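# Place build plate on the 3-D printer bed

## Task

Move the build plate from the top of the cardboard box onto the 3-D printer's bed, coated side up, with its two side edges and back edge aligned to the bed's edges, and keep the printer upright. The other items next to and behind the printer must stay roughly where they were and keep their orientation. The plate must rest there unaided: it does not count if only the grippers keep it in place. Release it and move the grippers away at the end.

## Robot and tools

Robot: two arms, left_arm and right_arm, each with six joints and a parallel gripper. Their bases and any mounting plates, plus the metal frame behind them, are fixed obstacles. A 'too close' warning counts a plate and its side of the frame as part of that arm.

Frame: a single scene frame in metres. The origin sits on the table surface midway between the arms. +x runs forward over the table, +z up, and left_arm is on the +y side. The names left and right refer to the arms, not to image sides. Printed hand positions may be slightly wrong, more so when an arm reaches far.

Gripper geometry: the fingers extend along the gripper's +z axis and close along its y axis. The reported end-effector point lies between the finger pads, roughly 1 cm short of the tips.

Tool execute_actions. Argument actions is a list holding one item or nothing; optional pictures (true/false) decides whether camera images return.
- Empty list: no command, just the current state.
- Motion item: {"rows": [...], "steps": n}. rows has 1 to 15 rows; steps is 1 to 15 (default 15). Each control step lasts 1/30 s and uses one row in turn; if rows run out, the last is held.
- Wait item: {"steps": n} with n up to 300 and no rows. It returns once n steps have passed since the previous result, and time spent replying is part of those steps.
Each row is one flat list of 14 numbers covering both arms, even if one arm is idle: left_arm waist, shoulder, elbow, wrist pitch, wrist yaw, wrist roll, opening, then the same seven for right_arm. The joint values are absolute target angles in radians (same form as Joint positions), not offsets. Ranges per arm: waist -2.880 to 2.880, shoulder 0.000 to 3.142, elbow 0.000 to 3.019, wrist pitch -1.693 to 1.571, wrist yaw -1.571 to 1.571, wrist roll -2.094 to 2.094. A call is rejected (nothing sent) if any target exceeds its range end by more than 0.019 rad and is beyond that joint's last reported angle. True ends may differ by up to 0.019 rad; targets past a real end are clipped there, and the result may then say 'joint sent to its limit', possibly about a still-running earlier motion. No such line does not prove there is room left.
Opening is an absolute value from -1 (closed) to +1 (fully open). Between the extremes the fingers go to where grip_measured would read that number. To hold something, command about 0.03 below grip_measured for a firm grip, less of a gap for a softer one. Pad force tops out near 50 to 62 N (lower on some grippers), less on parts under about 2 mm thick, with a brief spike at first contact. Readings can be off by up to ~1 mm, fixed per gripper.

Motion limits: each step the target sent to a joint stays within a fixed lead of its measured angle (waist 0.264, shoulder 0.32, elbow 0.276, wrist pitch 0.33, wrist yaw 0.186, wrist roll 0.522 rad). If the targets would move a gripper over 70 mm from where it is measured, all that arm's targets are pulled back toward the current angles. Far moves therefore take several steps. Between calls the arms keep heading for the last row sent until everything nearly stops or a step is HELD; then only a new action makes them go further, though closing or opening fingers keep moving.

Result lines: the state line 'left_arm: … | right_arm: …' gives each gripper's position (m) and orientation quaternion (w, x, y, z). Joint positions and Joint velocities list, per arm, six joints (rad, rad/s) then the pad gap (m, m/s; 0.094 m is fully open). grip_measured is the opening on the command scale. HELD marks steps where your row was not fully sent. 'joint command not followed' means the clearance check altered or blocked joint targets; the rest of the row still ran. MOTOR HOT appears from 85 °C; at 100 °C an OVER-TEMPERATURE FAULT drops that arm and its gripper until it cools, so avoid holding loads longer than needed.

Tool zoom_image: camera (cam_left_wrist or cam_right_wrist) and region [x0, y0, x1, y1] in pixels of that camera's most recent full image, top-left is (0, 0), at most 504 by 504. Moves nothing.

Tool show_instructions: no arguments; returns the reference images for the current scene (here one printer card page).

Tool finished_scene: argument scene, the number of the scene you are in. It ends that scene irreversibly, reports whether the goal held, and gives the next task if any. Sending a reply with no tool call ends everything.

Cameras: both are 616x616 fisheye wrist cameras whose poses follow their arm's joints; calibration values are approximate.

Avoid: dropping or knocking anything off the table, tipping the printer, disturbing neighbouring items, letting the arms collide or press each other, slams, hard shoves, and leaving the plate supported only by a gripper. Brief outside tugs on held parts or loose objects can occur. Favour smooth, efficient motion, then open the gripper and retract before finishing.

Each tool is called after ">>>" by a JSON object that holds its "api" and its "payload".

Reference images:

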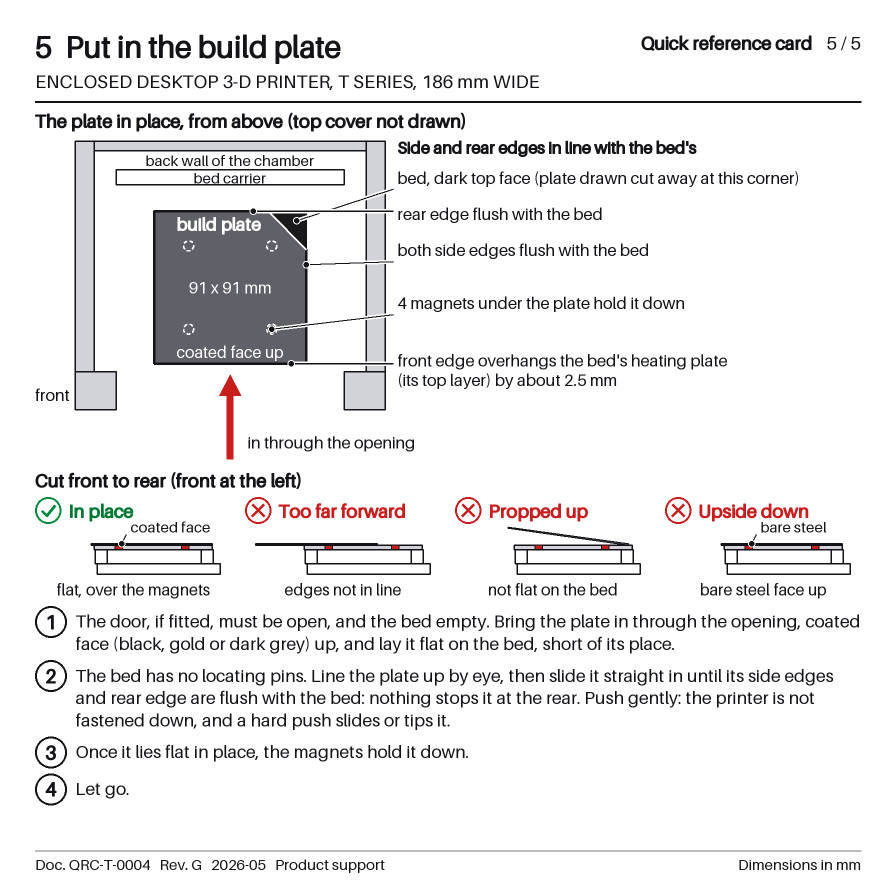

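## Session

>>> {"api": "execute_actions", "payload": {"actions": []}}

Scene clock: 0.00 s of 4350.00 s.
left_arm: end_effector_position=(+0.4407, +0.4521, +0.2465) grip_measured=+1.000 end_effector_quat_wxyz=(+0.366, -0.073, +0.928, +0.021) | right_arm: end_effector_position=(+0.4141, -0.4021, +0.2538) grip_measured=+1.000 end_effector_quat_wxyz=(+0.378, +0.029, +0.925, -0.004)
Joint positions: left_arm=[0.061 1.959 0.546 0.627 0.041 0.08  0.094] | right_arm=[-0.077  1.947  0.545  0.644 -0.036 -0.072  0.094]
Joint velocities: left_arm=[-0.005 -0.015 -0.002  0.002 -0.022 -0.007  0.   ] | right_arm=[-0.024 -0.015 -0.002 -0.017  0.051 -0.051  0.   ]

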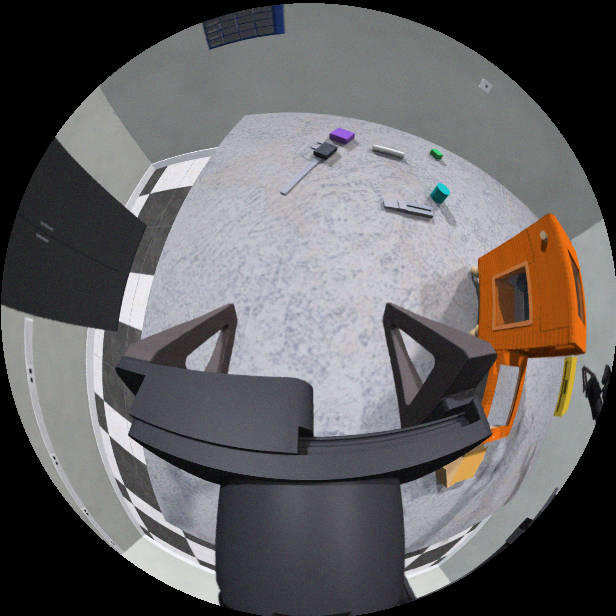

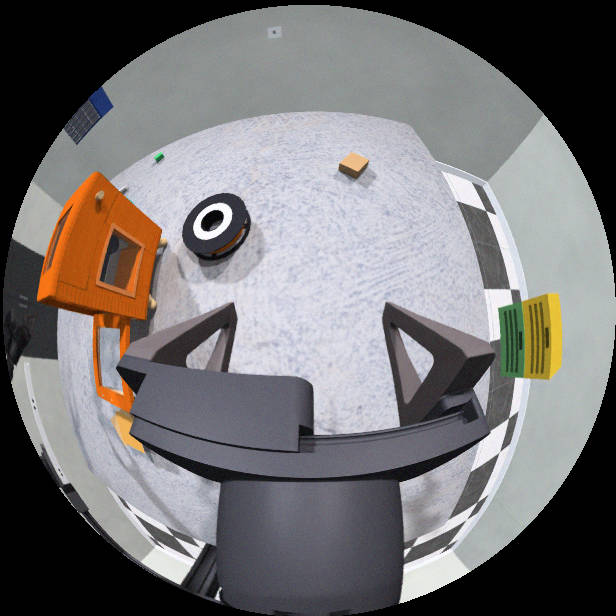

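>>> {"api": "execute_actions", "payload": {"actions": [{"rows": [[0.061,1.959,0.546,1.2,0.041,0.08,1,-0.077,1.947,0.545,1.2,-0.036,-0.072,1]], "steps": 15}], "pictures": false}}

>>> {"api": "execute_actions", "payload": {"actions": [{"steps": 20}]}}

Scene clock: 29.70 s of 4350.00 s.
left_arm: end_effector_position=(+0.5080, +0.4733, +0.3658) grip_measured=+1.000 end_effector_quat_wxyz=(+0.607, -0.062, +0.790, +0.065) | right_arm: end_effector_position=(+0.4769, -0.4147, +0.3619) grip_measured=+1.000 end_effector_quat_wxyz=(+0.605, +0.025, +0.795, -0.033)
Joint positions: left_arm=[0.061 1.95  0.544 1.184 0.041 0.08  0.094] | right_arm=[-0.077  1.954  0.543  1.179 -0.036 -0.072  0.094]
Joint velocities: left_arm=[-0.015 -0.015  0.002  0.002 -0.037 -0.051  0.   ] | right_arm=[ 0.005  0.005 -0.012 -0.007  0.066  0.066  0.   ]
Steps of this call (steps 1 to 90: nothing new was sent; then 26.20 s passed at rest; steps 91 to 105: all 15 steps of this action). Readings (joint positions):
91: left_arm=[0.061 1.962 0.542 0.687 0.041 0.080] | right_arm=[-0.077 1.949 0.541 0.701 -0.036 -0.072]
92: left_arm=[0.061 1.968 0.534 0.792 0.041 0.080] | right_arm=[-0.077 1.955 0.534 0.804 -0.036 -0.072]
94: left_arm=[0.061 1.970 0.533 0.995 0.041 0.080] | right_arm=[-0.077 1.956 0.533 1.003 -0.036 -0.072]
98: left_arm=[0.061 1.952 0.544 1.171 0.041 0.080] | right_arm=[-0.077 1.954 0.543 1.171 -0.036 -0.072]
105: the state above

Scene clock: 30.37 s of 4350.00 s.
left_arm: end_effector_position=(+0.5080, +0.4733, +0.3658) grip_measured=+1.000 end_effector_quat_wxyz=(+0.607, -0.062, +0.790, +0.065) | right_arm: end_effector_position=(+0.4769, -0.4147, +0.3619) grip_measured=+1.000 end_effector_quat_wxyz=(+0.605, +0.025, +0.795, -0.033)
Joint positions: left_arm=[0.061 1.95  0.544 1.184 0.041 0.08  0.094] | right_arm=[-0.077  1.954  0.543  1.179 -0.036 -0.072  0.094]
Joint velocities: left_arm=[-0.015 -0.015 -0.017  0.007 -0.051 -0.022  0.   ] | right_arm=[-0.005 -0.005 -0.002 -0.007  0.007 -0.037  0.   ]
Steps of this call (steps 1 to 15: the robot went on to your last target; steps 16 to 20: nothing new was sent). Readings (joint positions):
1: left_arm=[0.061 1.950 0.544 1.184 0.041 0.080] | right_arm=[-0.077 1.954 0.543 1.179 -0.036 -0.072]
2: left_arm=[0.061 1.950 0.544 1.184 0.041 0.080] | right_arm=[-0.077 1.954 0.543 1.179 -0.036 -0.072]
4: left_arm=[0.061 1.950 0.544 1.184 0.041 0.080] | right_arm=[-0.077 1.954 0.543 1.179 -0.036 -0.072]
8: left_arm=[0.061 1.950 0.544 1.184 0.041 0.080] | right_arm=[-0.077 1.954 0.543 1.179 -0.036 -0.072]
20: the state above
All arms were judged still, so your last target was given up. Only a new action makes them travel on or press farther. Fingers that are still opening or closing keep moving.
camera_calibration (this result's frames):
cam_left_wrist: T_world_to_cam=[[0.179684, -0.982631, -0.0463674, 0.386257], [-0.770901, -0.111374, -0.627143, 0.677721], [0.611086, 0.148432, -0.777523, 0.0306789], [0, 0, 0, 1]] pos_world=[0.434304, 0.450474, 0.466791]
cam_right_wrist: T_world_to_cam=[[-0.0730355, -0.997053, 0.0234583, -0.388943], [-0.783217, 0.0427781, -0.620275, 0.620156], [0.617444, -0.063675, -0.784033, 0.0867091], [0, 0, 0, 1]] pos_world=[0.403772, -0.408805, 0.461774]

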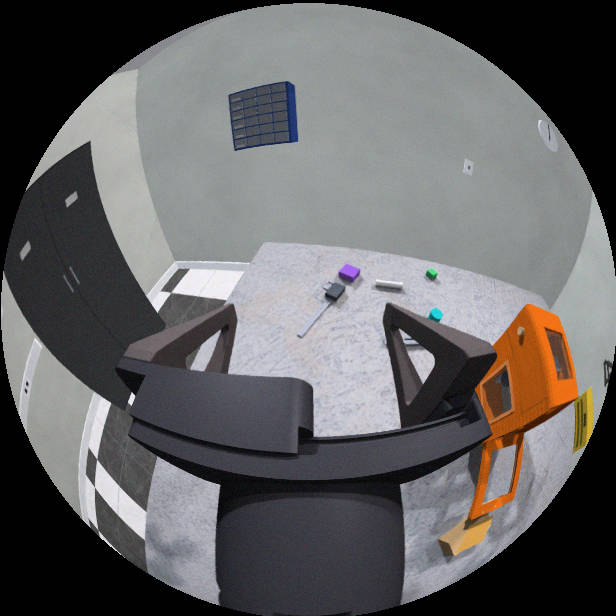

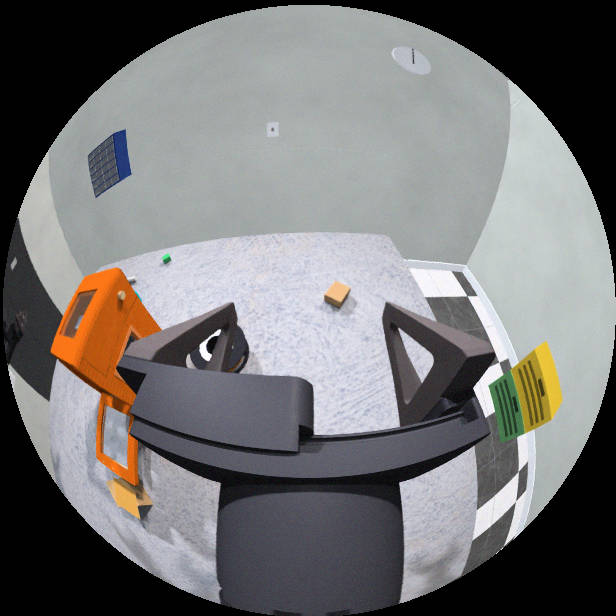

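>>> {"api": "execute_actions", "payload": {"actions": [{"rows": [[0.04,1.95,0.546,1.2,0.041,0.08,1,-0.055,1.95,0.545,1.2,-0.036,-0.072,1],[0.01,1.95,0.546,1.2,0.041,0.08,1,-0.025,1.95,0.545,1.2,-0.036,-0.072,1],[-0.03,1.95,0.546,1.2,0.041,0.08,1,0.015,1.95,0.545,1.2,-0.036,-0.072,1],[-0.07,1.95,0.546,1.2,0.041,0.08,1,0.055,1.95,0.545,1.2,-0.036,-0.072,1],[-0.11,1.95,0.546,1.2,0.041,0.08,1,0.095,1.95,0.545,1.2,-0.036,-0.072,1],[-0.15,1.95,0.546,1.2,0.041,0.08,1,0.135,1.95,0.545,1.2,-0.036,-0.072,1],[-0.19,1.95,0.546,1.2,0.041,0.08,1,0.175,1.95,0.545,1.2,-0.036,-0.072,1],[-0.23,1.95,0.546,1.2,0.041,0.08,1,0.215,1.95,0.545,1.2,-0.036,-0.072,1],[-0.27,1.95,0.546,1.2,0.041,0.08,1,0.255,1.95,0.545,1.2,-0.036,-0.072,1],[-0.31,1.95,0.546,1.2,0.041,0.08,1,0.295,1.95,0.545,1.2,-0.036,-0.072,1],[-0.35,1.95,0.546,1.2,0.041,0.08,1,0.335,1.95,0.545,1.2,-0.036,-0.072,1],[-0.39,1.95,0.546,1.2,0.041,0.08,1,0.375,1.95,0.545,1.2,-0.036,-0.072,1],[-0.42,1.95,0.546,1.2,0.041,0.08,1,0.405,1.95,0.545,1.2,-0.036,-0.072,1],[-0.44,1.95,0.546,1.2,0.041,0.08,1,0.425,1.95,0.545,1.2,-0.036,-0.072,1]], "steps": 15}], "pictures": false}}

>>> {"api": "execute_actions", "payload": {"actions": [{"steps": 15}]}}

Scene clock: 53.83 s of 4350.00 s.
left_arm: end_effector_position=(+0.5021, +0.2155, +0.3782) grip_measured=+1.000 end_effector_quat_wxyz=(+0.613, +0.128, +0.774, -0.091) | right_arm: end_effector_position=(+0.4443, -0.1579, +0.3742) grip_measured=+1.000 end_effector_quat_wxyz=(+0.602, -0.166, +0.771, +0.125)
Joint positions: left_arm=[-0.433  1.95   0.544  1.184  0.042  0.08   0.094] | right_arm=[ 0.419  1.954  0.543  1.179 -0.038 -0.072  0.094]
Joint velocities: left_arm=[-0.825 -0.015 -0.007  0.007  0.007 -0.007  0.   ] | right_arm=[ 0.777 -0.005  0.002 -0.012 -0.095 -0.051  0.   ]
Steps of this call (steps 1 to 90: nothing new was sent; then 19.97 s passed at rest; steps 91 to 105: all 15 steps of this action). Readings (joint positions):
91: left_arm=[0.061 1.950 0.544 1.184 0.041 0.080] | right_arm=[-0.076 1.954 0.543 1.179 -0.036 -0.072]
92: left_arm=[0.058 1.950 0.544 1.184 0.041 0.080] | right_arm=[-0.072 1.954 0.543 1.179 -0.036 -0.072]
94: left_arm=[0.032 1.950 0.544 1.184 0.040 0.080] | right_arm=[-0.044 1.954 0.543 1.179 -0.033 -0.072]
98: left_arm=[-0.119 1.950 0.544 1.184 0.039 0.080] | right_arm=[0.113 1.954 0.543 1.179 -0.033 -0.072]
105: the state above

Scene clock: 54.33 s of 4350.00 s.
left_arm: end_effector_position=(+0.4995, +0.2064, +0.3787) grip_measured=+1.000 end_effector_quat_wxyz=(+0.612, +0.135, +0.773, -0.097) | right_arm: end_effector_position=(+0.4420, -0.1522, +0.3745) grip_measured=+1.000 end_effector_quat_wxyz=(+0.602, -0.170, +0.770, +0.129)
Joint positions: left_arm=[-0.45   1.95   0.544  1.184  0.043  0.08   0.094] | right_arm=[ 0.431  1.954  0.543  1.179 -0.039 -0.072  0.094]
Joint velocities: left_arm=[-0.005  0.015  0.007  0.002  0.022 -0.095  0.   ] | right_arm=[-0.005 -0.015 -0.007 -0.022 -0.022 -0.022  0.   ]
Steps of this call (steps 1 to 15: the robot went on to your last target). Readings (joint positions):
1: left_arm=[-0.455 1.950 0.544 1.184 0.043 0.080] | right_arm=[0.440 1.954 0.543 1.179 -0.039 -0.072]
2: left_arm=[-0.466 1.950 0.544 1.184 0.043 0.080] | right_arm=[0.452 1.954 0.543 1.179 -0.039 -0.072]
4: left_arm=[-0.467 1.950 0.544 1.184 0.043 0.080] | right_arm=[0.451 1.954 0.543 1.179 -0.039 -0.072]
8: left_arm=[-0.453 1.950 0.544 1.184 0.043 0.080] | right_arm=[0.434 1.954 0.543 1.179 -0.039 -0.072]
15: the state above
camera_calibration (this result's frames):
cam_left_wrist: T_world_to_cam=[[-0.324968, -0.945151, -0.03293, 0.365299], [-0.714012, 0.268032, -0.646797, 0.550211], [0.620147, -0.186676, -0.761951, 0.144274], [0, 0, 0, 1]] pos_world=[0.422097, 0.224721, 0.477833]
cam_right_wrist: T_world_to_cam=[[0.423017, -0.906072, 0.00952305, -0.330206], [-0.693899, -0.330683, -0.639651, 0.500347], [0.582719, 0.263975, -0.768606, 0.194312], [0, 0, 0, 1]] pos_world=[0.373643, -0.185027, 0.472542]

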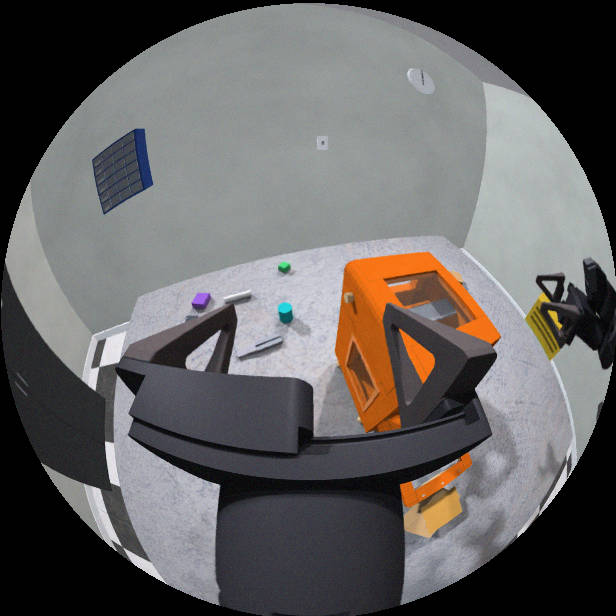

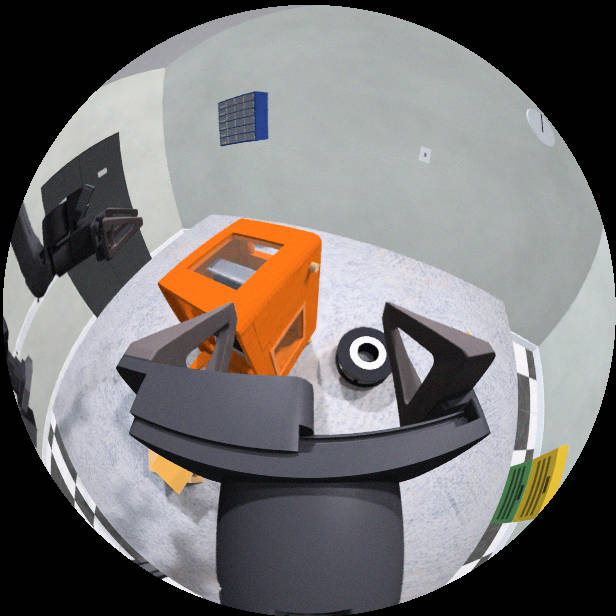

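>>> {"api": "execute_actions", "payload": {"actions": [{"rows": [[-0.44,1.95,0.56,1.2,0.041,0.08,1,0.425,1.93,0.545,1.2,-0.036,-0.072,1],[-0.44,1.95,0.59,1.2,0.041,0.08,1,0.425,1.90,0.545,1.2,-0.036,-0.072,1],[-0.44,1.95,0.62,1.2,0.041,0.08,1,0.425,1.87,0.545,1.2,-0.036,-0.072,1],[-0.44,1.95,0.66,1.2,0.041,0.08,1,0.425,1.83,0.545,1.2,-0.036,-0.072,1],[-0.44,1.95,0.70,1.2,0.041,0.08,1,0.425,1.79,0.545,1.2,-0.036,-0.072,1],[-0.44,1.95,0.74,1.2,0.041,0.08,1,0.425,1.75,0.545,1.2,-0.036,-0.072,1],[-0.44,1.95,0.78,1.2,0.041,0.08,1,0.425,1.71,0.545,1.2,-0.036,-0.072,1],[-0.44,1.95,0.82,1.2,0.041,0.08,1,0.425,1.67,0.545,1.2,-0.036,-0.072,1],[-0.44,1.95,0.86,1.2,0.041,0.08,1,0.425,1.63,0.545,1.2,-0.036,-0.072,1],[-0.44,1.95,0.90,1.2,0.041,0.08,1,0.425,1.59,0.545,1.2,-0.036,-0.072,1],[-0.44,1.95,0.93,1.2,0.041,0.08,1,0.425,1.55,0.545,1.2,-0.036,-0.072,1],[-0.44,1.95,0.96,1.2,0.041,0.08,1,0.425,1.52,0.545,1.2,-0.036,-0.072,1],[-0.44,1.95,0.985,1.2,0.041,0.08,1,0.425,1.505,0.545,1.2,-0.036,-0.072,1],[-0.44,1.95,1.0,1.2,0.041,0.08,1,0.425,1.5,0.545,1.2,-0.036,-0.072,1]], "steps": 15}], "pictures": false}}

>>> {"api": "execute_actions", "payload": {"actions": [{"steps": 20}], "pictures": false}}

Scene clock: 76.33 s of 4350.00 s.
left_arm: end_effector_position=(+0.6506, +0.1730, +0.5418) grip_measured=+1.000 end_effector_quat_wxyz=(+0.766, +0.108, +0.625, -0.105) | right_arm: end_effector_position=(+0.4478, -0.1627, +0.5988) grip_measured=+1.000 end_effector_quat_wxyz=(+0.759, -0.135, +0.620, +0.146)
Joint positions: left_arm=[-0.45   1.95   0.974  1.186  0.043  0.08   0.094] | right_arm=[ 0.431  1.518  0.542  1.187 -0.039 -0.072  0.094]
Joint velocities: left_arm=[-0.005 -0.073  0.618  0.007 -0.022  0.007  0.   ] | right_arm=[-0.024 -0.913 -0.022  0.164 -0.066 -0.022  0.   ]
Steps of this call (steps 1 to 15: the robot went on to your last target; steps 16 to 90: nothing new was sent; then 18.50 s passed at rest; steps 91 to 105: all 15 steps of this action). Readings (joint positions):
91: left_arm=[-0.450 1.950 0.544 1.184 0.043 0.080] | right_arm=[0.431 1.954 0.543 1.179 -0.039 -0.072]
92: left_arm=[-0.450 1.950 0.546 1.184 0.043 0.080] | right_arm=[0.431 1.952 0.543 1.179 -0.039 -0.072]
94: left_arm=[-0.450 1.950 0.567 1.184 0.043 0.080] | right_arm=[0.431 1.936 0.543 1.179 -0.039 -0.072]
98: left_arm=[-0.450 1.951 0.700 1.184 0.043 0.080] | right_arm=[0.431 1.816 0.542 1.179 -0.039 -0.072]
105: the state above

Scene clock: 77.00 s of 4350.00 s.
left_arm: end_effector_position=(+0.6556, +0.1727, +0.5606) grip_measured=+1.000 end_effector_quat_wxyz=(+0.778, +0.105, +0.610, -0.105) | right_arm: end_effector_position=(+0.4441, -0.1652, +0.6175) grip_measured=+1.000 end_effector_quat_wxyz=(+0.773, -0.131, +0.603, +0.147)
Joint positions: left_arm=[-0.45   1.938  0.996  1.19   0.043  0.08   0.094] | right_arm=[ 0.431  1.486  0.542  1.198 -0.039 -0.072  0.094]
Joint velocities: left_arm=[-0.015  0.005 -0.007  0.012 -0.037  0.066  0.   ] | right_arm=[-0.005 -0.024  0.007  0.002  0.037 -0.051  0.   ]
Steps of this call (steps 1 to 20: the robot went on to your last target). Readings (joint positions):
1: left_arm=[-0.450 1.947 0.990 1.187 0.043 0.080] | right_arm=[0.431 1.493 0.542 1.192 -0.039 -0.072]
2: left_arm=[-0.450 1.943 0.996 1.188 0.043 0.080] | right_arm=[0.431 1.478 0.542 1.196 -0.039 -0.072]
4: left_arm=[-0.450 1.938 0.997 1.190 0.043 0.080] | right_arm=[0.431 1.473 0.542 1.198 -0.039 -0.072]
8: left_arm=[-0.450 1.938 0.996 1.190 0.043 0.080] | right_arm=[0.431 1.484 0.542 1.198 -0.039 -0.072]
20: the state above

>>> {"api": "execute_actions", "payload": {"actions": [{"rows": [[-0.45,1.92,0.97,1.15,0.04,0.08,1,0.44,1.5,0.545,1.15,-0.036,-0.072,1],[-0.46,1.89,0.94,1.08,0.04,0.08,1,0.455,1.5,0.545,1.08,-0.036,-0.072,1],[-0.475,1.86,0.91,1.0,0.04,0.08,1,0.47,1.5,0.545,1.0,-0.036,-0.072,1],[-0.49,1.83,0.88,0.92,0.04,0.08,1,0.485,1.5,0.545,0.92,-0.036,-0.072,1],[-0.505,1.80,0.85,0.84,0.04,0.08,1,0.50,1.5,0.545,0.84,-0.036,-0.072,1],[-0.52,1.77,0.82,0.76,0.04,0.08,1,0.515,1.5,0.545,0.76,-0.036,-0.072,1],[-0.535,1.74,0.79,0.68,0.04,0.08,1,0.53,1.5,0.545,0.68,-0.036,-0.072,1],[-0.55,1.71,0.76,0.6,0.04,0.08,1,0.545,1.5,0.545,0.6,-0.036,-0.072,1],[-0.565,1.68,0.73,0.52,0.04,0.08,1,0.56,1.5,0.545,0.52,-0.036,-0.072,1],[-0.58,1.65,0.70,0.44,0.04,0.08,1,0.575,1.5,0.545,0.44,-0.036,-0.072,1],[-0.595,1.62,0.67,0.36,0.04,0.08,1,0.59,1.5,0.545,0.36,-0.036,-0.072,1],[-0.61,1.59,0.64,0.28,0.04,0.08,1,0.605,1.5,0.545,0.28,-0.036,-0.072,1],[-0.625,1.56,0.61,0.2,0.04,0.08,1,0.62,1.5,0.545,0.2,-0.036,-0.072,1],[-0.64,1.53,0.58,0.14,0.04,0.08,1,0.635,1.5,0.545,0.14,-0.036,-0.072,1],[-0.65,1.5,0.55,0.1,0.04,0.08,1,0.65,1.5,0.545,0.1,-0.036,-0.072,1]], "steps": 15}], "pictures": false}}

>>> {"api": "execute_actions", "payload": {"actions": [{"steps": 20}]}}

Scene clock: 149.37 s of 4350.00 s.
left_arm: end_effector_position=(+0.4311, +0.1359, +0.3955) grip_measured=+1.000 end_effector_quat_wxyz=(+0.393, +0.238, +0.880, -0.119) | right_arm: end_effector_position=(+0.3453, -0.0985, +0.3978) grip_measured=+1.000 end_effector_quat_wxyz=(+0.384, -0.282, +0.868, +0.140)
Joint positions: left_arm=[-0.63   1.551  0.605  0.223  0.042  0.08   0.094] | right_arm=[ 0.619  1.487  0.542  0.216 -0.037 -0.072  0.094]
Joint velocities: left_arm=[-0.493 -0.864 -0.886 -1.766  0.066 -0.007  0.   ] | right_arm=[ 0.405  0.024 -0.007 -1.81  -0.081  0.037  0.   ]
Steps of this call (steps 1 to 15: the robot went on to your last target; steps 16 to 90: nothing new was sent; then 68.87 s passed at rest; steps 91 to 105: all 15 steps of this action). Readings (joint positions):
91: left_arm=[-0.450 1.937 0.993 1.184 0.043 0.080] | right_arm=[0.431 1.486 0.542 1.190 -0.039 -0.072]
92: left_arm=[-0.450 1.930 0.984 1.160 0.043 0.080] | right_arm=[0.432 1.486 0.542 1.166 -0.038 -0.072]
94: left_arm=[-0.453 1.895 0.940 1.055 0.043 0.080] | right_arm=[0.442 1.486 0.542 1.060 -0.037 -0.072]
98: left_arm=[-0.490 1.777 0.812 0.757 0.042 0.080] | right_arm=[0.502 1.486 0.542 0.758 -0.037 -0.072]
105: the state above

Scene clock: 150.03 s of 4350.00 s.
left_arm: end_effector_position=(+0.3775, +0.1478, +0.3702) grip_measured=+1.000 end_effector_quat_wxyz=(+0.329, +0.257, +0.902, -0.113) | right_arm: end_effector_position=(+0.3180, -0.0974, +0.3757) grip_measured=+1.000 end_effector_quat_wxyz=(+0.328, -0.303, +0.885, +0.133)
Joint positions: left_arm=[-0.656  1.495  0.527  0.105  0.042  0.08   0.094] | right_arm=[ 0.651  1.492  0.538  0.106 -0.037 -0.072  0.094]
Joint velocities: left_arm=[ 0.005  0.005 -0.027 -0.012 -0.007  0.007  0.   ] | right_arm=[-0.005  0.005 -0.002 -0.017  0.022 -0.066  0.   ]
Steps of this call (steps 1 to 20: the robot went on to your last target). Readings (joint positions):
1: left_arm=[-0.644 1.525 0.575 0.174 0.042 0.080] | right_arm=[0.632 1.489 0.542 0.168 -0.037 -0.072]
2: left_arm=[-0.652 1.506 0.551 0.143 0.042 0.080] | right_arm=[0.642 1.490 0.540 0.138 -0.037 -0.072]
4: left_arm=[-0.656 1.493 0.528 0.113 0.042 0.080] | right_arm=[0.651 1.492 0.538 0.112 -0.037 -0.072]
8: left_arm=[-0.656 1.495 0.527 0.105 0.042 0.080] | right_arm=[0.651 1.492 0.538 0.106 -0.037 -0.072]
20: the state above
camera_calibration (this result's frames):
cam_left_wrist: T_world_to_cam=[[-0.54428, -0.838706, 0.0181921, 0.318163], [-0.837201, 0.541667, -0.0754376, 0.267831], [0.0534159, -0.0562896, -0.996985, 0.48417], [0, 0, 0, 1]] pos_world=[0.371536, 0.149023, 0.497127]
cam_right_wrist: T_world_to_cam=[[0.628883, -0.776604, -0.0373186, -0.263424], [-0.776028, -0.624017, -0.0915599, 0.224776], [0.0478184, 0.0865408, -0.9951, 0.490938], [0, 0, 0, 1]] pos_world=[0.316619, -0.106798, 0.499283]

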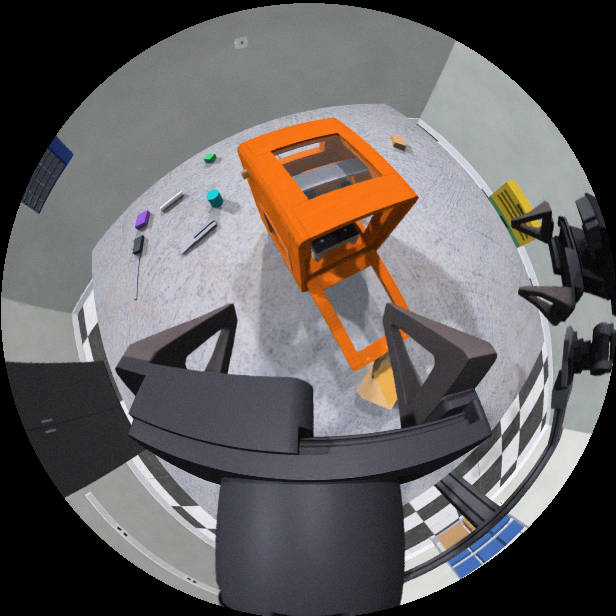

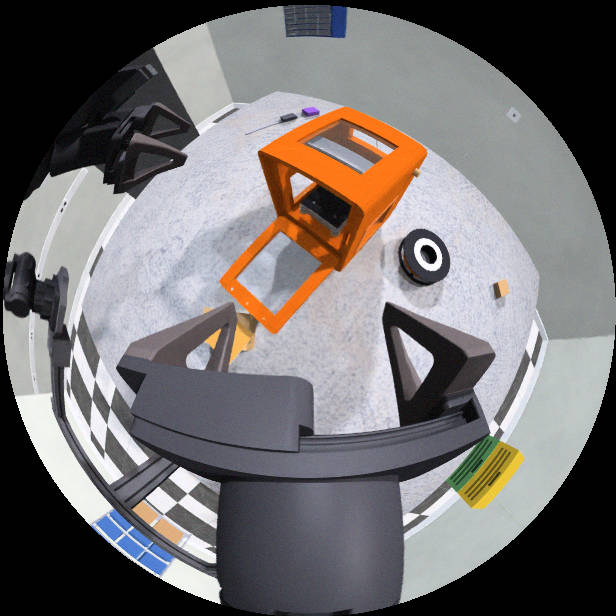

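>>> {"api": "execute_actions", "payload": {"actions": [{"rows": [[-0.63,1.5,0.54,0.1,0.04,0.08,1,0.655,1.5,0.545,0.1,-0.036,-0.072,1],[-0.59,1.5,0.54,0.1,0.04,0.08,1,0.665,1.5,0.545,0.1,-0.036,-0.072,1],[-0.54,1.5,0.54,0.1,0.04,0.08,1,0.68,1.5,0.545,0.1,-0.036,-0.072,1],[-0.48,1.5,0.54,0.1,0.04,0.08,1,0.70,1.5,0.545,0.1,-0.036,-0.072,1],[-0.42,1.5,0.54,0.1,0.04,0.08,1,0.73,1.5,0.545,0.1,-0.036,-0.072,1],[-0.36,1.5,0.54,0.1,0.04,0.08,1,0.76,1.5,0.545,0.1,-0.036,-0.072,1],[-0.30,1.5,0.54,0.1,0.04,0.08,1,0.79,1.5,0.545,0.1,-0.036,-0.072,1],[-0.24,1.5,0.54,0.1,0.04,0.08,1,0.82,1.5,0.545,0.1,-0.036,-0.072,1],[-0.18,1.5,0.54,0.1,0.04,0.08,1,0.85,1.5,0.545,0.1,-0.036,-0.072,1],[-0.12,1.5,0.54,0.1,0.04,0.08,1,0.88,1.5,0.545,0.1,-0.036,-0.072,1],[-0.06,1.5,0.54,0.1,0.04,0.08,1,0.91,1.5,0.545,0.1,-0.036,-0.072,1],[0.0,1.5,0.54,0.1,0.04,0.08,1,0.94,1.5,0.545,0.1,-0.036,-0.072,1],[0.05,1.5,0.54,0.1,0.04,0.08,1,0.97,1.5,0.545,0.1,-0.036,-0.072,1],[0.08,1.5,0.54,0.1,0.04,0.08,1,0.99,1.5,0.545,0.1,-0.036,-0.072,1],[0.1,1.5,0.54,0.1,0.04,0.08,1,1.0,1.5,0.545,0.1,-0.036,-0.072,1]], "steps": 15}], "pictures": false}}

>>> {"api": "execute_actions", "payload": {"actions": [{"steps": 20}]}}

>>> {"api": "zoom_image", "payload": {"camera": "cam_right_wrist", "region": [230, 150, 470, 390]}}

Scene clock: 173.50 s of 4350.00 s.
left_arm: end_effector_position=(+0.4220, +0.4396, +0.3551) grip_measured=+1.000 end_effector_quat_wxyz=(+0.330, -0.061, +0.942, +0.010) | right_arm: end_effector_position=(+0.2193, +0.0043, +0.3835) grip_measured=+1.000 end_effector_quat_wxyz=(+0.311, -0.440, +0.822, +0.186)
Joint positions: left_arm=[0.034 1.495 0.527 0.105 0.041 0.08  0.094] | right_arm=[ 0.973  1.492  0.538  0.106 -0.035 -0.072  0.094]
Joint velocities: left_arm=[ 1.636 -0.015  0.002 -0.007 -0.154 -0.081  0.   ] | right_arm=[ 0.737 -0.015 -0.022 -0.012 -0.022 -0.007  0.   ]
Steps of this call (steps 1 to 15: the robot went on to your last target; steps 16 to 90: nothing new was sent; then 19.97 s passed at rest; steps 91 to 105: all 15 steps of this action). Readings (joint positions):
91: left_arm=[-0.655 1.495 0.527 0.105 0.042 0.080] | right_arm=[0.651 1.492 0.538 0.106 -0.037 -0.072]
92: left_arm=[-0.650 1.495 0.527 0.105 0.042 0.080] | right_arm=[0.651 1.492 0.538 0.106 -0.037 -0.072]
94: left_arm=[-0.609 1.495 0.527 0.105 0.043 0.080] | right_arm=[0.658 1.492 0.538 0.106 -0.037 -0.072]
98: left_arm=[-0.402 1.495 0.527 0.105 0.043 0.080] | right_arm=[0.740 1.492 0.538 0.106 -0.035 -0.072]
105: the state above

Scene clock: 174.17 s of 4350.00 s.
left_arm: end_effector_position=(+0.4142, +0.4723, +0.3537) grip_measured=+1.000 end_effector_quat_wxyz=(+0.328, -0.097, +0.939, +0.025) | right_arm: end_effector_position=(+0.2060, +0.0138, +0.3844) grip_measured=+1.000 end_effector_quat_wxyz=(+0.308, -0.455, +0.813, +0.192)
Joint positions: left_arm=[0.109 1.495 0.527 0.105 0.037 0.08  0.094] | right_arm=[ 1.01   1.492  0.538  0.106 -0.037 -0.072  0.094]
Joint velocities: left_arm=[-0.005  0.005 -0.012  0.012  0.022 -0.007  0.   ] | right_arm=[-0.005 -0.015  0.002  0.012 -0.051  0.007  0.   ]
Steps of this call (steps 1 to 20: the robot went on to your last target). Readings (joint positions):
1: left_arm=[0.082 1.495 0.527 0.105 0.038 0.080] | right_arm=[0.994 1.492 0.538 0.106 -0.036 -0.072]
2: left_arm=[0.114 1.495 0.527 0.105 0.036 0.080] | right_arm=[1.007 1.492 0.538 0.106 -0.037 -0.072]
4: left_arm=[0.133 1.495 0.527 0.105 0.036 0.080] | right_arm=[1.012 1.492 0.538 0.106 -0.037 -0.072]
8: left_arm=[0.115 1.495 0.527 0.105 0.036 0.080] | right_arm=[1.010 1.492 0.538 0.106 -0.037 -0.072]
20: the state above
camera_calibration (this result's frames):
cam_left_wrist: T_world_to_cam=[[0.190469, -0.981693, -0.00021748, 0.380309], [-0.981049, -0.190336, -0.0362533, 0.51305], [0.0355482, 0.0071185, -0.999343, 0.462364], [0, 0, 0, 1]] pos_world=[0.414454, 0.467707, 0.480742]
cam_right_wrist: T_world_to_cam=[[0.86162, -0.506437, -0.0336491, -0.159381], [-0.506813, -0.854891, -0.110916, 0.163288], [0.0274055, 0.112621, -0.99326, 0.49847], [0, 0, 0, 1]] pos_world=[0.206422, 0.00273862, 0.507859]

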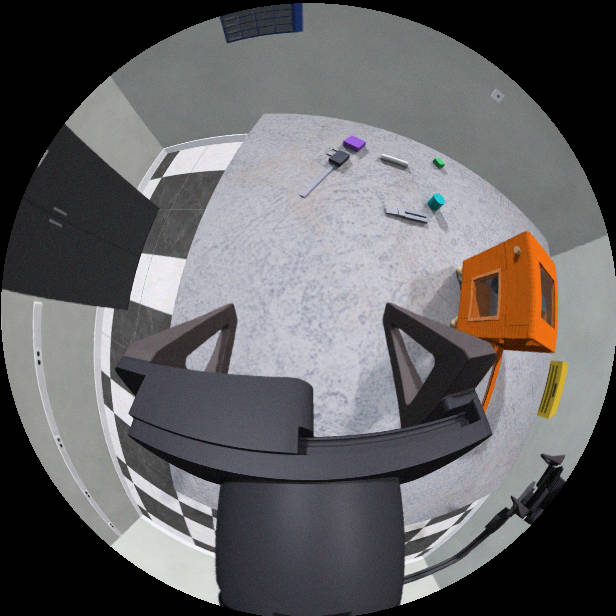

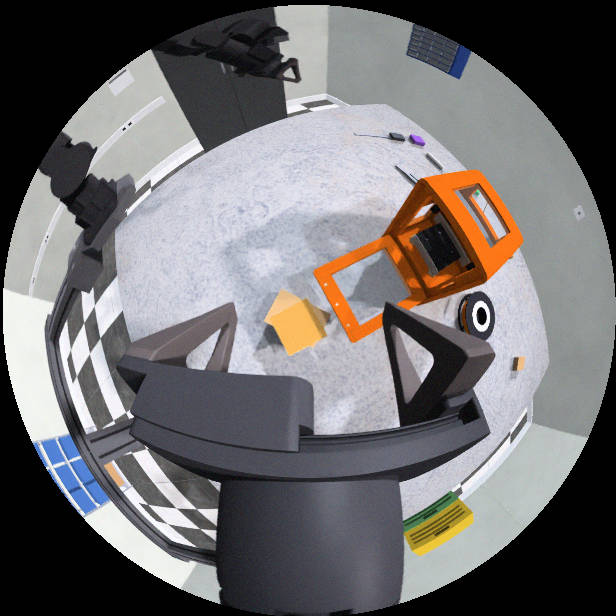

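Region (230, 150, 470, 390) of cam_right_wrist's 616x616 image, scaled by 2.100, with more detail than that image has.

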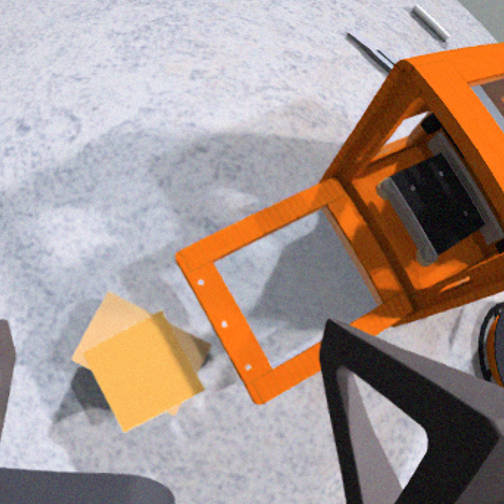

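>>> {"api": "zoom_image", "payload": {"camera": "cam_right_wrist", "region": [255, 275, 355, 375]}}

>>> {"api": "zoom_image", "payload": {"camera": "cam_right_wrist", "region": [370, 165, 530, 325]}}

Region (255, 275, 355, 375) of cam_right_wrist's 616x616 image, scaled by 5.040, with more detail than that image has.

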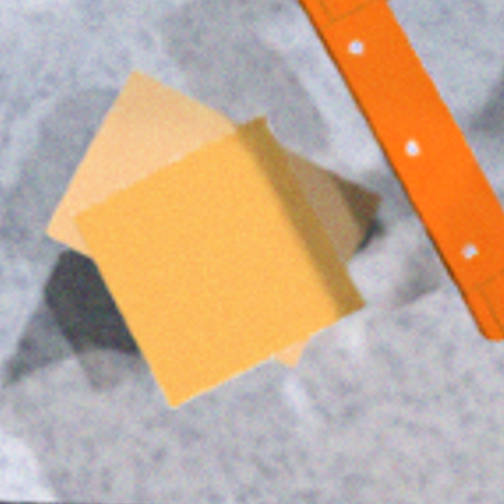

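Region (370, 165, 530, 325) of cam_right_wrist's 616x616 image, scaled by 3.150, with more detail than that image has.

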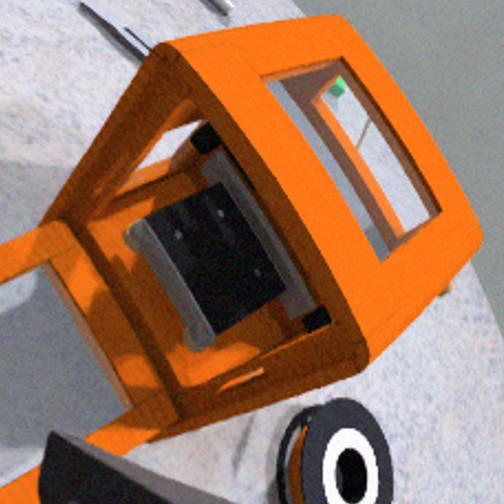

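>>> {"api": "execute_actions", "payload": {"actions": [{"rows": [[0.1,1.5,0.54,0.1,0.04,0.08,1,1.005,1.51,0.545,0.12,-0.045,-0.08,1],[0.1,1.5,0.54,0.1,0.04,0.08,1,0.997,1.535,0.546,0.145,-0.06,-0.09,1],[0.1,1.5,0.54,0.1,0.04,0.08,1,0.987,1.565,0.548,0.18,-0.08,-0.105,1],[0.1,1.5,0.54,0.1,0.04,0.08,1,0.975,1.60,0.55,0.22,-0.105,-0.12,1],[0.1,1.5,0.54,0.1,0.04,0.08,1,0.962,1.64,0.552,0.265,-0.13,-0.14,1],[0.1,1.5,0.54,0.1,0.04,0.08,1,0.949,1.683,0.554,0.31,-0.16,-0.16,1],[0.1,1.5,0.54,0.1,0.04,0.08,1,0.935,1.726,0.556,0.355,-0.19,-0.18,1],[0.1,1.5,0.54,0.1,0.04,0.08,1,0.921,1.769,0.559,0.40,-0.22,-0.20,1],[0.1,1.5,0.54,0.1,0.04,0.08,1,0.907,1.812,0.561,0.445,-0.245,-0.22,1],[0.1,1.5,0.54,0.1,0.04,0.08,1,0.893,1.855,0.563,0.49,-0.275,-0.24,1],[0.1,1.5,0.54,0.1,0.04,0.08,1,0.879,1.898,0.566,0.535,-0.30,-0.26,1],[0.1,1.5,0.54,0.1,0.04,0.08,1,0.865,1.941,0.568,0.58,-0.33,-0.28,1],[0.1,1.5,0.54,0.1,0.04,0.08,1,0.851,1.984,0.57,0.625,-0.36,-0.30,1],[0.1,1.5,0.54,0.1,0.04,0.08,1,0.837,2.027,0.573,0.67,-0.39,-0.315,1],[0.1,1.5,0.54,0.1,0.04,0.08,1,0.823,2.07,0.575,0.715,-0.415,-0.335,1]], "steps": 15}], "pictures": false}}

>>> {"api": "execute_actions", "payload": {"actions": [{"rows": [[0.1,1.5,0.54,0.1,0.04,0.08,1,0.809,2.113,0.577,0.76,-0.445,-0.355,1],[0.1,1.5,0.54,0.1,0.04,0.08,1,0.795,2.156,0.58,0.805,-0.47,-0.375,1],[0.1,1.5,0.54,0.1,0.04,0.08,1,0.781,2.199,0.582,0.85,-0.50,-0.395,1],[0.1,1.5,0.54,0.1,0.04,0.08,1,0.767,2.242,0.584,0.895,-0.53,-0.415,1],[0.1,1.5,0.54,0.1,0.04,0.08,1,0.753,2.285,0.587,0.94,-0.56,-0.435,1],[0.1,1.5,0.54,0.1,0.04,0.08,1,0.739,2.328,0.589,0.985,-0.585,-0.455,1],[0.1,1.5,0.54,0.1,0.04,0.08,1,0.725,2.371,0.591,1.03,-0.615,-0.475,1],[0.1,1.5,0.54,0.1,0.04,0.08,1,0.711,2.414,0.594,1.075,-0.64,-0.495,1],[0.1,1.5,0.54,0.1,0.04,0.08,1,0.697,2.457,0.596,1.12,-0.67,-0.515,1],[0.1,1.5,0.54,0.1,0.04,0.08,1,0.684,2.50,0.598,1.165,-0.70,-0.535,1],[0.1,1.5,0.54,0.1,0.04,0.08,1,0.672,2.54,0.60,1.21,-0.725,-0.55,1],[0.1,1.5,0.54,0.1,0.04,0.08,1,0.661,2.575,0.602,1.25,-0.75,-0.565,1],[0.1,1.5,0.54,0.1,0.04,0.08,1,0.652,2.605,0.604,1.285,-0.77,-0.58,1],[0.1,1.5,0.54,0.1,0.04,0.08,1,0.646,2.63,0.605,1.31,-0.785,-0.59,1],[0.1,1.5,0.54,0.1,0.04,0.08,1,0.642,2.642,0.606,1.322,-0.793,-0.595,1]], "steps": 15}], "pictures": false}}

>>> {"api": "execute_actions", "payload": {"actions": [{"steps": 20}]}}

Scene clock: 294.67 s of 4350.00 s.
left_arm: end_effector_position=(+0.4142, +0.4723, +0.3537) grip_measured=+1.000 end_effector_quat_wxyz=(+0.328, -0.097, +0.939, +0.025) | right_arm: end_effector_position=(+0.2103, +0.0140, +0.2612) grip_measured=+1.000 end_effector_quat_wxyz=(+0.284, -0.507, +0.759, +0.294)
Joint positions: left_arm=[0.109 1.495 0.527 0.105 0.037 0.08  0.094] | right_arm=[ 0.854  1.994  0.541  0.608 -0.389 -0.247  0.094]
Joint velocities: left_arm=[-0.005 -0.005  0.022  0.007 -0.007  0.022  0.   ] | right_arm=[-0.405  1.275  0.056  1.316 -0.652 -0.462  0.   ]
Steps of this call (steps 1 to 15: the robot went on to your last target; steps 16 to 90: nothing new was sent; then 117.00 s passed at rest; steps 91 to 105: all 15 steps of this action). Readings (joint positions):
91: left_arm=[0.109 1.495 0.527 0.105 0.037 0.080] | right_arm=[1.010 1.492 0.538 0.106 -0.039 -0.072]
92: left_arm=[0.109 1.495 0.527 0.105 0.037 0.080] | right_arm=[1.009 1.494 0.538 0.111 -0.048 -0.073]
94: left_arm=[0.109 1.495 0.527 0.105 0.037 0.080] | right_arm=[1.004 1.518 0.538 0.150 -0.085 -0.082]
98: left_arm=[0.109 1.495 0.527 0.105 0.037 0.080] | right_arm=[0.961 1.657 0.538 0.308 -0.194 -0.128]
105: the state above

Scene clock: 295.17 s of 4350.00 s.
left_arm: end_effector_position=(+0.4142, +0.4723, +0.3537) grip_measured=+1.000 end_effector_quat_wxyz=(+0.328, -0.097, +0.939, +0.025) | right_arm: end_effector_position=(+0.1801, -0.0356, +0.1505) grip_measured=+1.000 end_effector_quat_wxyz=(-0.357, +0.566, -0.635, -0.385)
Joint positions: left_arm=[0.109 1.495 0.527 0.105 0.037 0.08  0.094] | right_arm=[ 0.655  2.605  0.601  1.255 -0.779 -0.525  0.094]
Joint velocities: left_arm=[ 0.005 -0.005 -0.022 -0.007 -0.037  0.037  0.   ] | right_arm=[-0.259  0.894  0.012  0.667 -0.3   -0.403  0.   ]
Steps of this call (steps 1 to 15: all 15 steps of this action). Readings (joint positions):
1: left_arm=[0.109 1.495 0.527 0.105 0.037 0.080] | right_arm=[0.840 2.037 0.545 0.653 -0.418 -0.266]
2: left_arm=[0.109 1.495 0.527 0.105 0.037 0.080] | right_arm=[0.827 2.079 0.549 0.698 -0.445 -0.284]
4: left_arm=[0.109 1.495 0.527 0.105 0.037 0.080] | right_arm=[0.799 2.161 0.561 0.789 -0.503 -0.322]
8: left_arm=[0.109 1.495 0.527 0.105 0.037 0.080] | right_arm=[0.744 2.326 0.587 0.972 -0.615 -0.400]
15: the state above

Scene clock: 295.83 s of 4350.00 s.
left_arm: end_effector_position=(+0.4142, +0.4723, +0.3537) grip_measured=+1.000 end_effector_quat_wxyz=(+0.328, -0.097, +0.939, +0.025) | right_arm: end_effector_position=(+0.1722, -0.0434, +0.1406) grip_measured=+1.000 end_effector_quat_wxyz=(-0.368, +0.581, -0.620, -0.378)
Joint positions: left_arm=[0.109 1.495 0.527 0.105 0.037 0.08  0.094] | right_arm=[ 0.644  2.658  0.602  1.304 -0.79  -0.582  0.094]
Joint velocities: left_arm=[-0.015  0.015 -0.002  0.012  0.022 -0.051  0.   ] | right_arm=[-0.005 -0.005 -0.007  0.007 -0.007 -0.007  0.   ]
Steps of this call (steps 1 to 20: the robot went on to your last target). Readings (joint positions):
1: left_arm=[0.109 1.495 0.527 0.105 0.037 0.080] | right_arm=[0.649 2.630 0.601 1.272 -0.785 -0.537]
2: left_arm=[0.109 1.495 0.527 0.105 0.037 0.080] | right_arm=[0.645 2.648 0.601 1.281 -0.787 -0.546]
4: left_arm=[0.109 1.495 0.527 0.105 0.037 0.080] | right_arm=[0.644 2.658 0.601 1.289 -0.789 -0.559]
8: left_arm=[0.109 1.495 0.527 0.105 0.037 0.080] | right_arm=[0.644 2.658 0.602 1.303 -0.790 -0.573]
20: the state above
camera_calibration (this result's frames):
cam_left_wrist: T_world_to_cam=[[0.190469, -0.981693, -0.00021748, 0.380309], [-0.981049, -0.190336, -0.0362533, 0.51305], [0.0355482, 0.0071185, -0.999343, 0.462364], [0, 0, 0, 1]] pos_world=[0.414454, 0.467707, 0.480742]
cam_right_wrist: T_world_to_cam=[[0.998719, -0.0323059, -0.0389452, -0.169717], [-0.046647, -0.88606, -0.461218, 0.0388132], [-0.0196077, 0.462444, -0.886432, 0.27202], [0, 0, 0, 1]] pos_world=[0.176644, -0.0968858, 0.252418]

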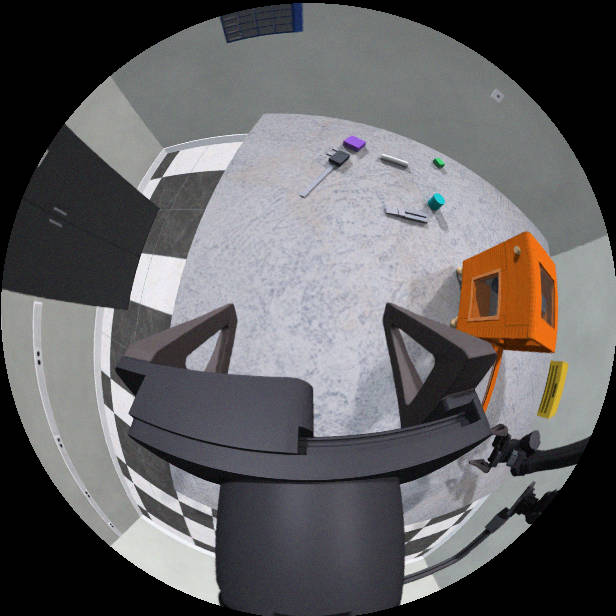

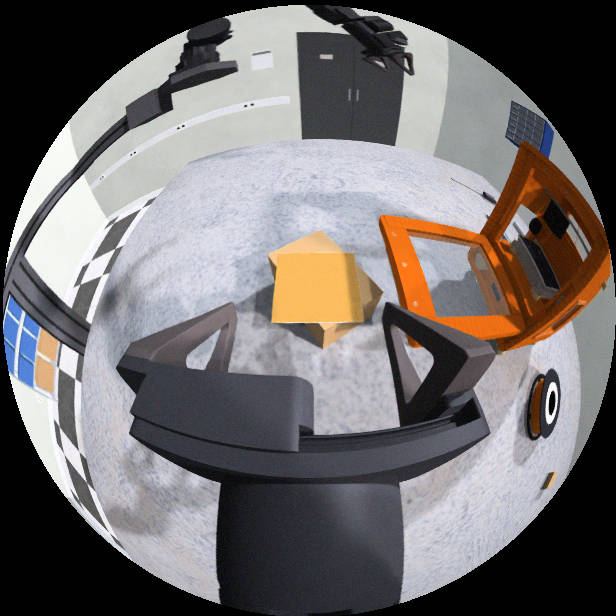

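>>> {"api": "zoom_image", "payload": {"camera": "cam_right_wrist", "region": [250, 200, 450, 400]}}

Region (250, 200, 450, 400) of cam_right_wrist's 616x616 image, scaled by 2.520, with more detail than that image has.

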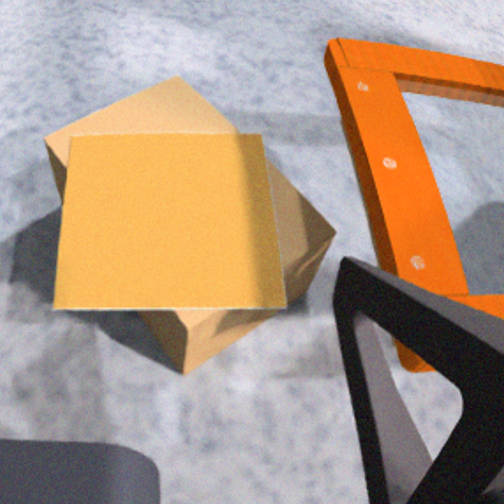

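>>> {"api": "execute_actions", "payload": {"actions": [{"rows": [[0.09,1.5,0.54,0.1,0.04,0.08,1,0.638,2.655,0.612,1.324,-0.797,-0.60,1],[0.06,1.5,0.54,0.1,0.04,0.08,1,0.632,2.67,0.622,1.326,-0.801,-0.606,1],[0.02,1.5,0.54,0.1,0.04,0.08,1,0.625,2.688,0.635,1.329,-0.806,-0.613,1],[-0.03,1.5,0.54,0.1,0.04,0.08,1,0.618,2.707,0.649,1.332,-0.811,-0.62,1],[-0.08,1.5,0.54,0.1,0.04,0.08,1,0.611,2.726,0.663,1.335,-0.816,-0.627,1],[-0.135,1.5,0.54,0.1,0.04,0.08,1,0.604,2.745,0.677,1.338,-0.821,-0.634,1],[-0.19,1.5,0.54,0.1,0.04,0.08,1,0.597,2.764,0.691,1.341,-0.826,-0.641,1],[-0.245,1.5,0.54,0.1,0.04,0.08,1,0.59,2.783,0.705,1.344,-0.831,-0.648,1],[-0.30,1.5,0.54,0.1,0.04,0.08,1,0.583,2.802,0.719,1.347,-0.836,-0.655,1],[-0.355,1.5,0.54,0.1,0.04,0.08,1,0.577,2.821,0.733,1.35,-0.841,-0.662,1],[-0.41,1.5,0.54,0.1,0.04,0.08,1,0.571,2.84,0.747,1.353,-0.846,-0.669,1],[-0.46,1.5,0.54,0.1,0.04,0.08,1,0.566,2.857,0.76,1.355,-0.85,-0.676,1],[-0.50,1.5,0.54,0.1,0.04,0.08,1,0.562,2.872,0.772,1.357,-0.853,-0.682,1],[-0.53,1.5,0.54,0.1,0.04,0.08,1,0.559,2.883,0.781,1.359,-0.856,-0.687,1],[-0.55,1.5,0.54,0.1,0.04,0.08,1,0.557,2.89,0.787,1.36,-0.857,-0.69,1]], "steps": 15}], "pictures": false}}

>>> {"api": "execute_actions", "payload": {"actions": [{"steps": 20}]}}

Scene clock: 408.80 s of 4350.00 s.
left_arm: end_effector_position=(+0.4030, +0.2040, +0.3668) grip_measured=+1.000 end_effector_quat_wxyz=(+0.332, +0.193, +0.919, -0.088) | right_arm: end_effector_position=(+0.1867, -0.0539, +0.0741) grip_measured=+1.000 end_effector_quat_wxyz=(-0.390, +0.582, -0.607, -0.375)
Joint positions: left_arm=[-0.515  1.495  0.527  0.105  0.04   0.08   0.094] | right_arm=[ 0.567  2.863  0.77   1.338 -0.851 -0.655  0.094]
Joint velocities: left_arm=[-1.206  0.005 -0.017  0.002  0.051  0.051  0.   ] | right_arm=[-0.122  0.444  0.227  0.017  0.022 -0.183  0.   ]
Steps of this call (steps 1 to 15: the robot went on to your last target; steps 16 to 90: nothing new was sent; then 109.47 s passed at rest; steps 91 to 105: all 15 steps of this action). Readings (joint positions):
91: left_arm=[0.109 1.495 0.527 0.105 0.037 0.080] | right_arm=[0.644 2.658 0.602 1.305 -0.791 -0.583]
92: left_arm=[0.105 1.495 0.527 0.105 0.037 0.080] | right_arm=[0.644 2.658 0.604 1.305 -0.795 -0.585]
94: left_arm=[0.076 1.495 0.527 0.105 0.037 0.080] | right_arm=[0.641 2.664 0.617 1.310 -0.805 -0.592]
98: left_arm=[-0.108 1.495 0.527 0.105 0.036 0.080] | right_arm=[0.616 2.720 0.679 1.325 -0.824 -0.612]
105: the state above

Scene clock: 409.47 s of 4350.00 s.
left_arm: end_effector_position=(+0.3952, +0.1846, +0.3679) grip_measured=+1.000 end_effector_quat_wxyz=(+0.331, +0.215, +0.914, -0.097) | right_arm: end_effector_position=(+0.1826, -0.0569, +0.0654) grip_measured=+1.000 end_effector_quat_wxyz=(-0.390, +0.588, -0.603, -0.372)
Joint positions: left_arm=[-0.562  1.495  0.527  0.105  0.043  0.08   0.094] | right_arm=[ 0.563  2.89   0.782  1.342 -0.853 -0.678  0.094]
Joint velocities: left_arm=[-0.005 -0.015 -0.002 -0.002 -0.022  0.007  0.   ] | right_arm=[-0.005 -0.005  0.022 -0.002 -0.022  0.037  0.   ]
Steps of this call (steps 1 to 20: the robot went on to your last target). Readings (joint positions):
1: left_arm=[-0.549 1.495 0.527 0.105 0.042 0.080] | right_arm=[0.564 2.876 0.777 1.338 -0.851 -0.659]
2: left_arm=[-0.569 1.495 0.527 0.105 0.043 0.080] | right_arm=[0.563 2.884 0.780 1.338 -0.851 -0.663]
4: left_arm=[-0.576 1.495 0.527 0.105 0.043 0.080] | right_arm=[0.563 2.890 0.780 1.338 -0.853 -0.668]
8: left_arm=[-0.563 1.495 0.527 0.105 0.043 0.080] | right_arm=[0.563 2.890 0.782 1.342 -0.853 -0.674]
20: the state above
camera_calibration (this result's frames):
cam_left_wrist: T_world_to_cam=[[-0.463862, -0.885699, 0.0192262, 0.335225], [-0.884292, 0.461597, -0.0703926, 0.29414], [0.0534718, -0.049654, -0.997334, 0.481932], [0, 0, 0, 1]] pos_world=[0.389834, 0.185064, 0.494907]
cam_right_wrist: T_world_to_cam=[[0.999613, -0.0255894, 0.010894, -0.186473], [-0.0170617, -0.873565, -0.486409, -0.0103973], [0.0219635, 0.486035, -0.873663, 0.204712], [0, 0, 0, 1]] pos_world=[0.181727, -0.113351, 0.175823]

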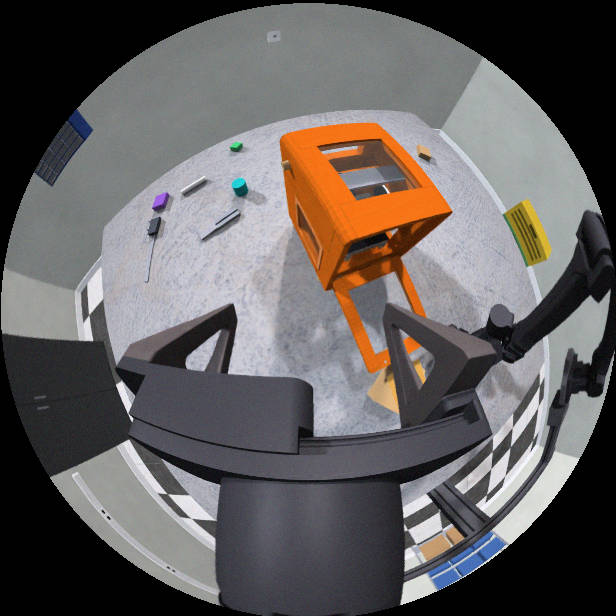

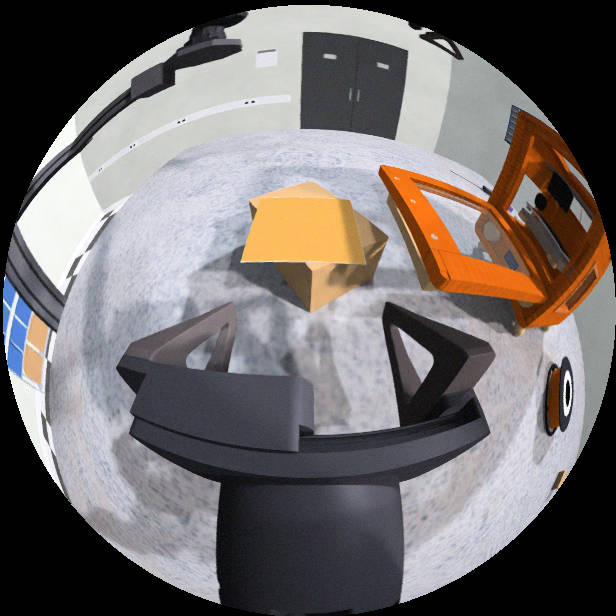

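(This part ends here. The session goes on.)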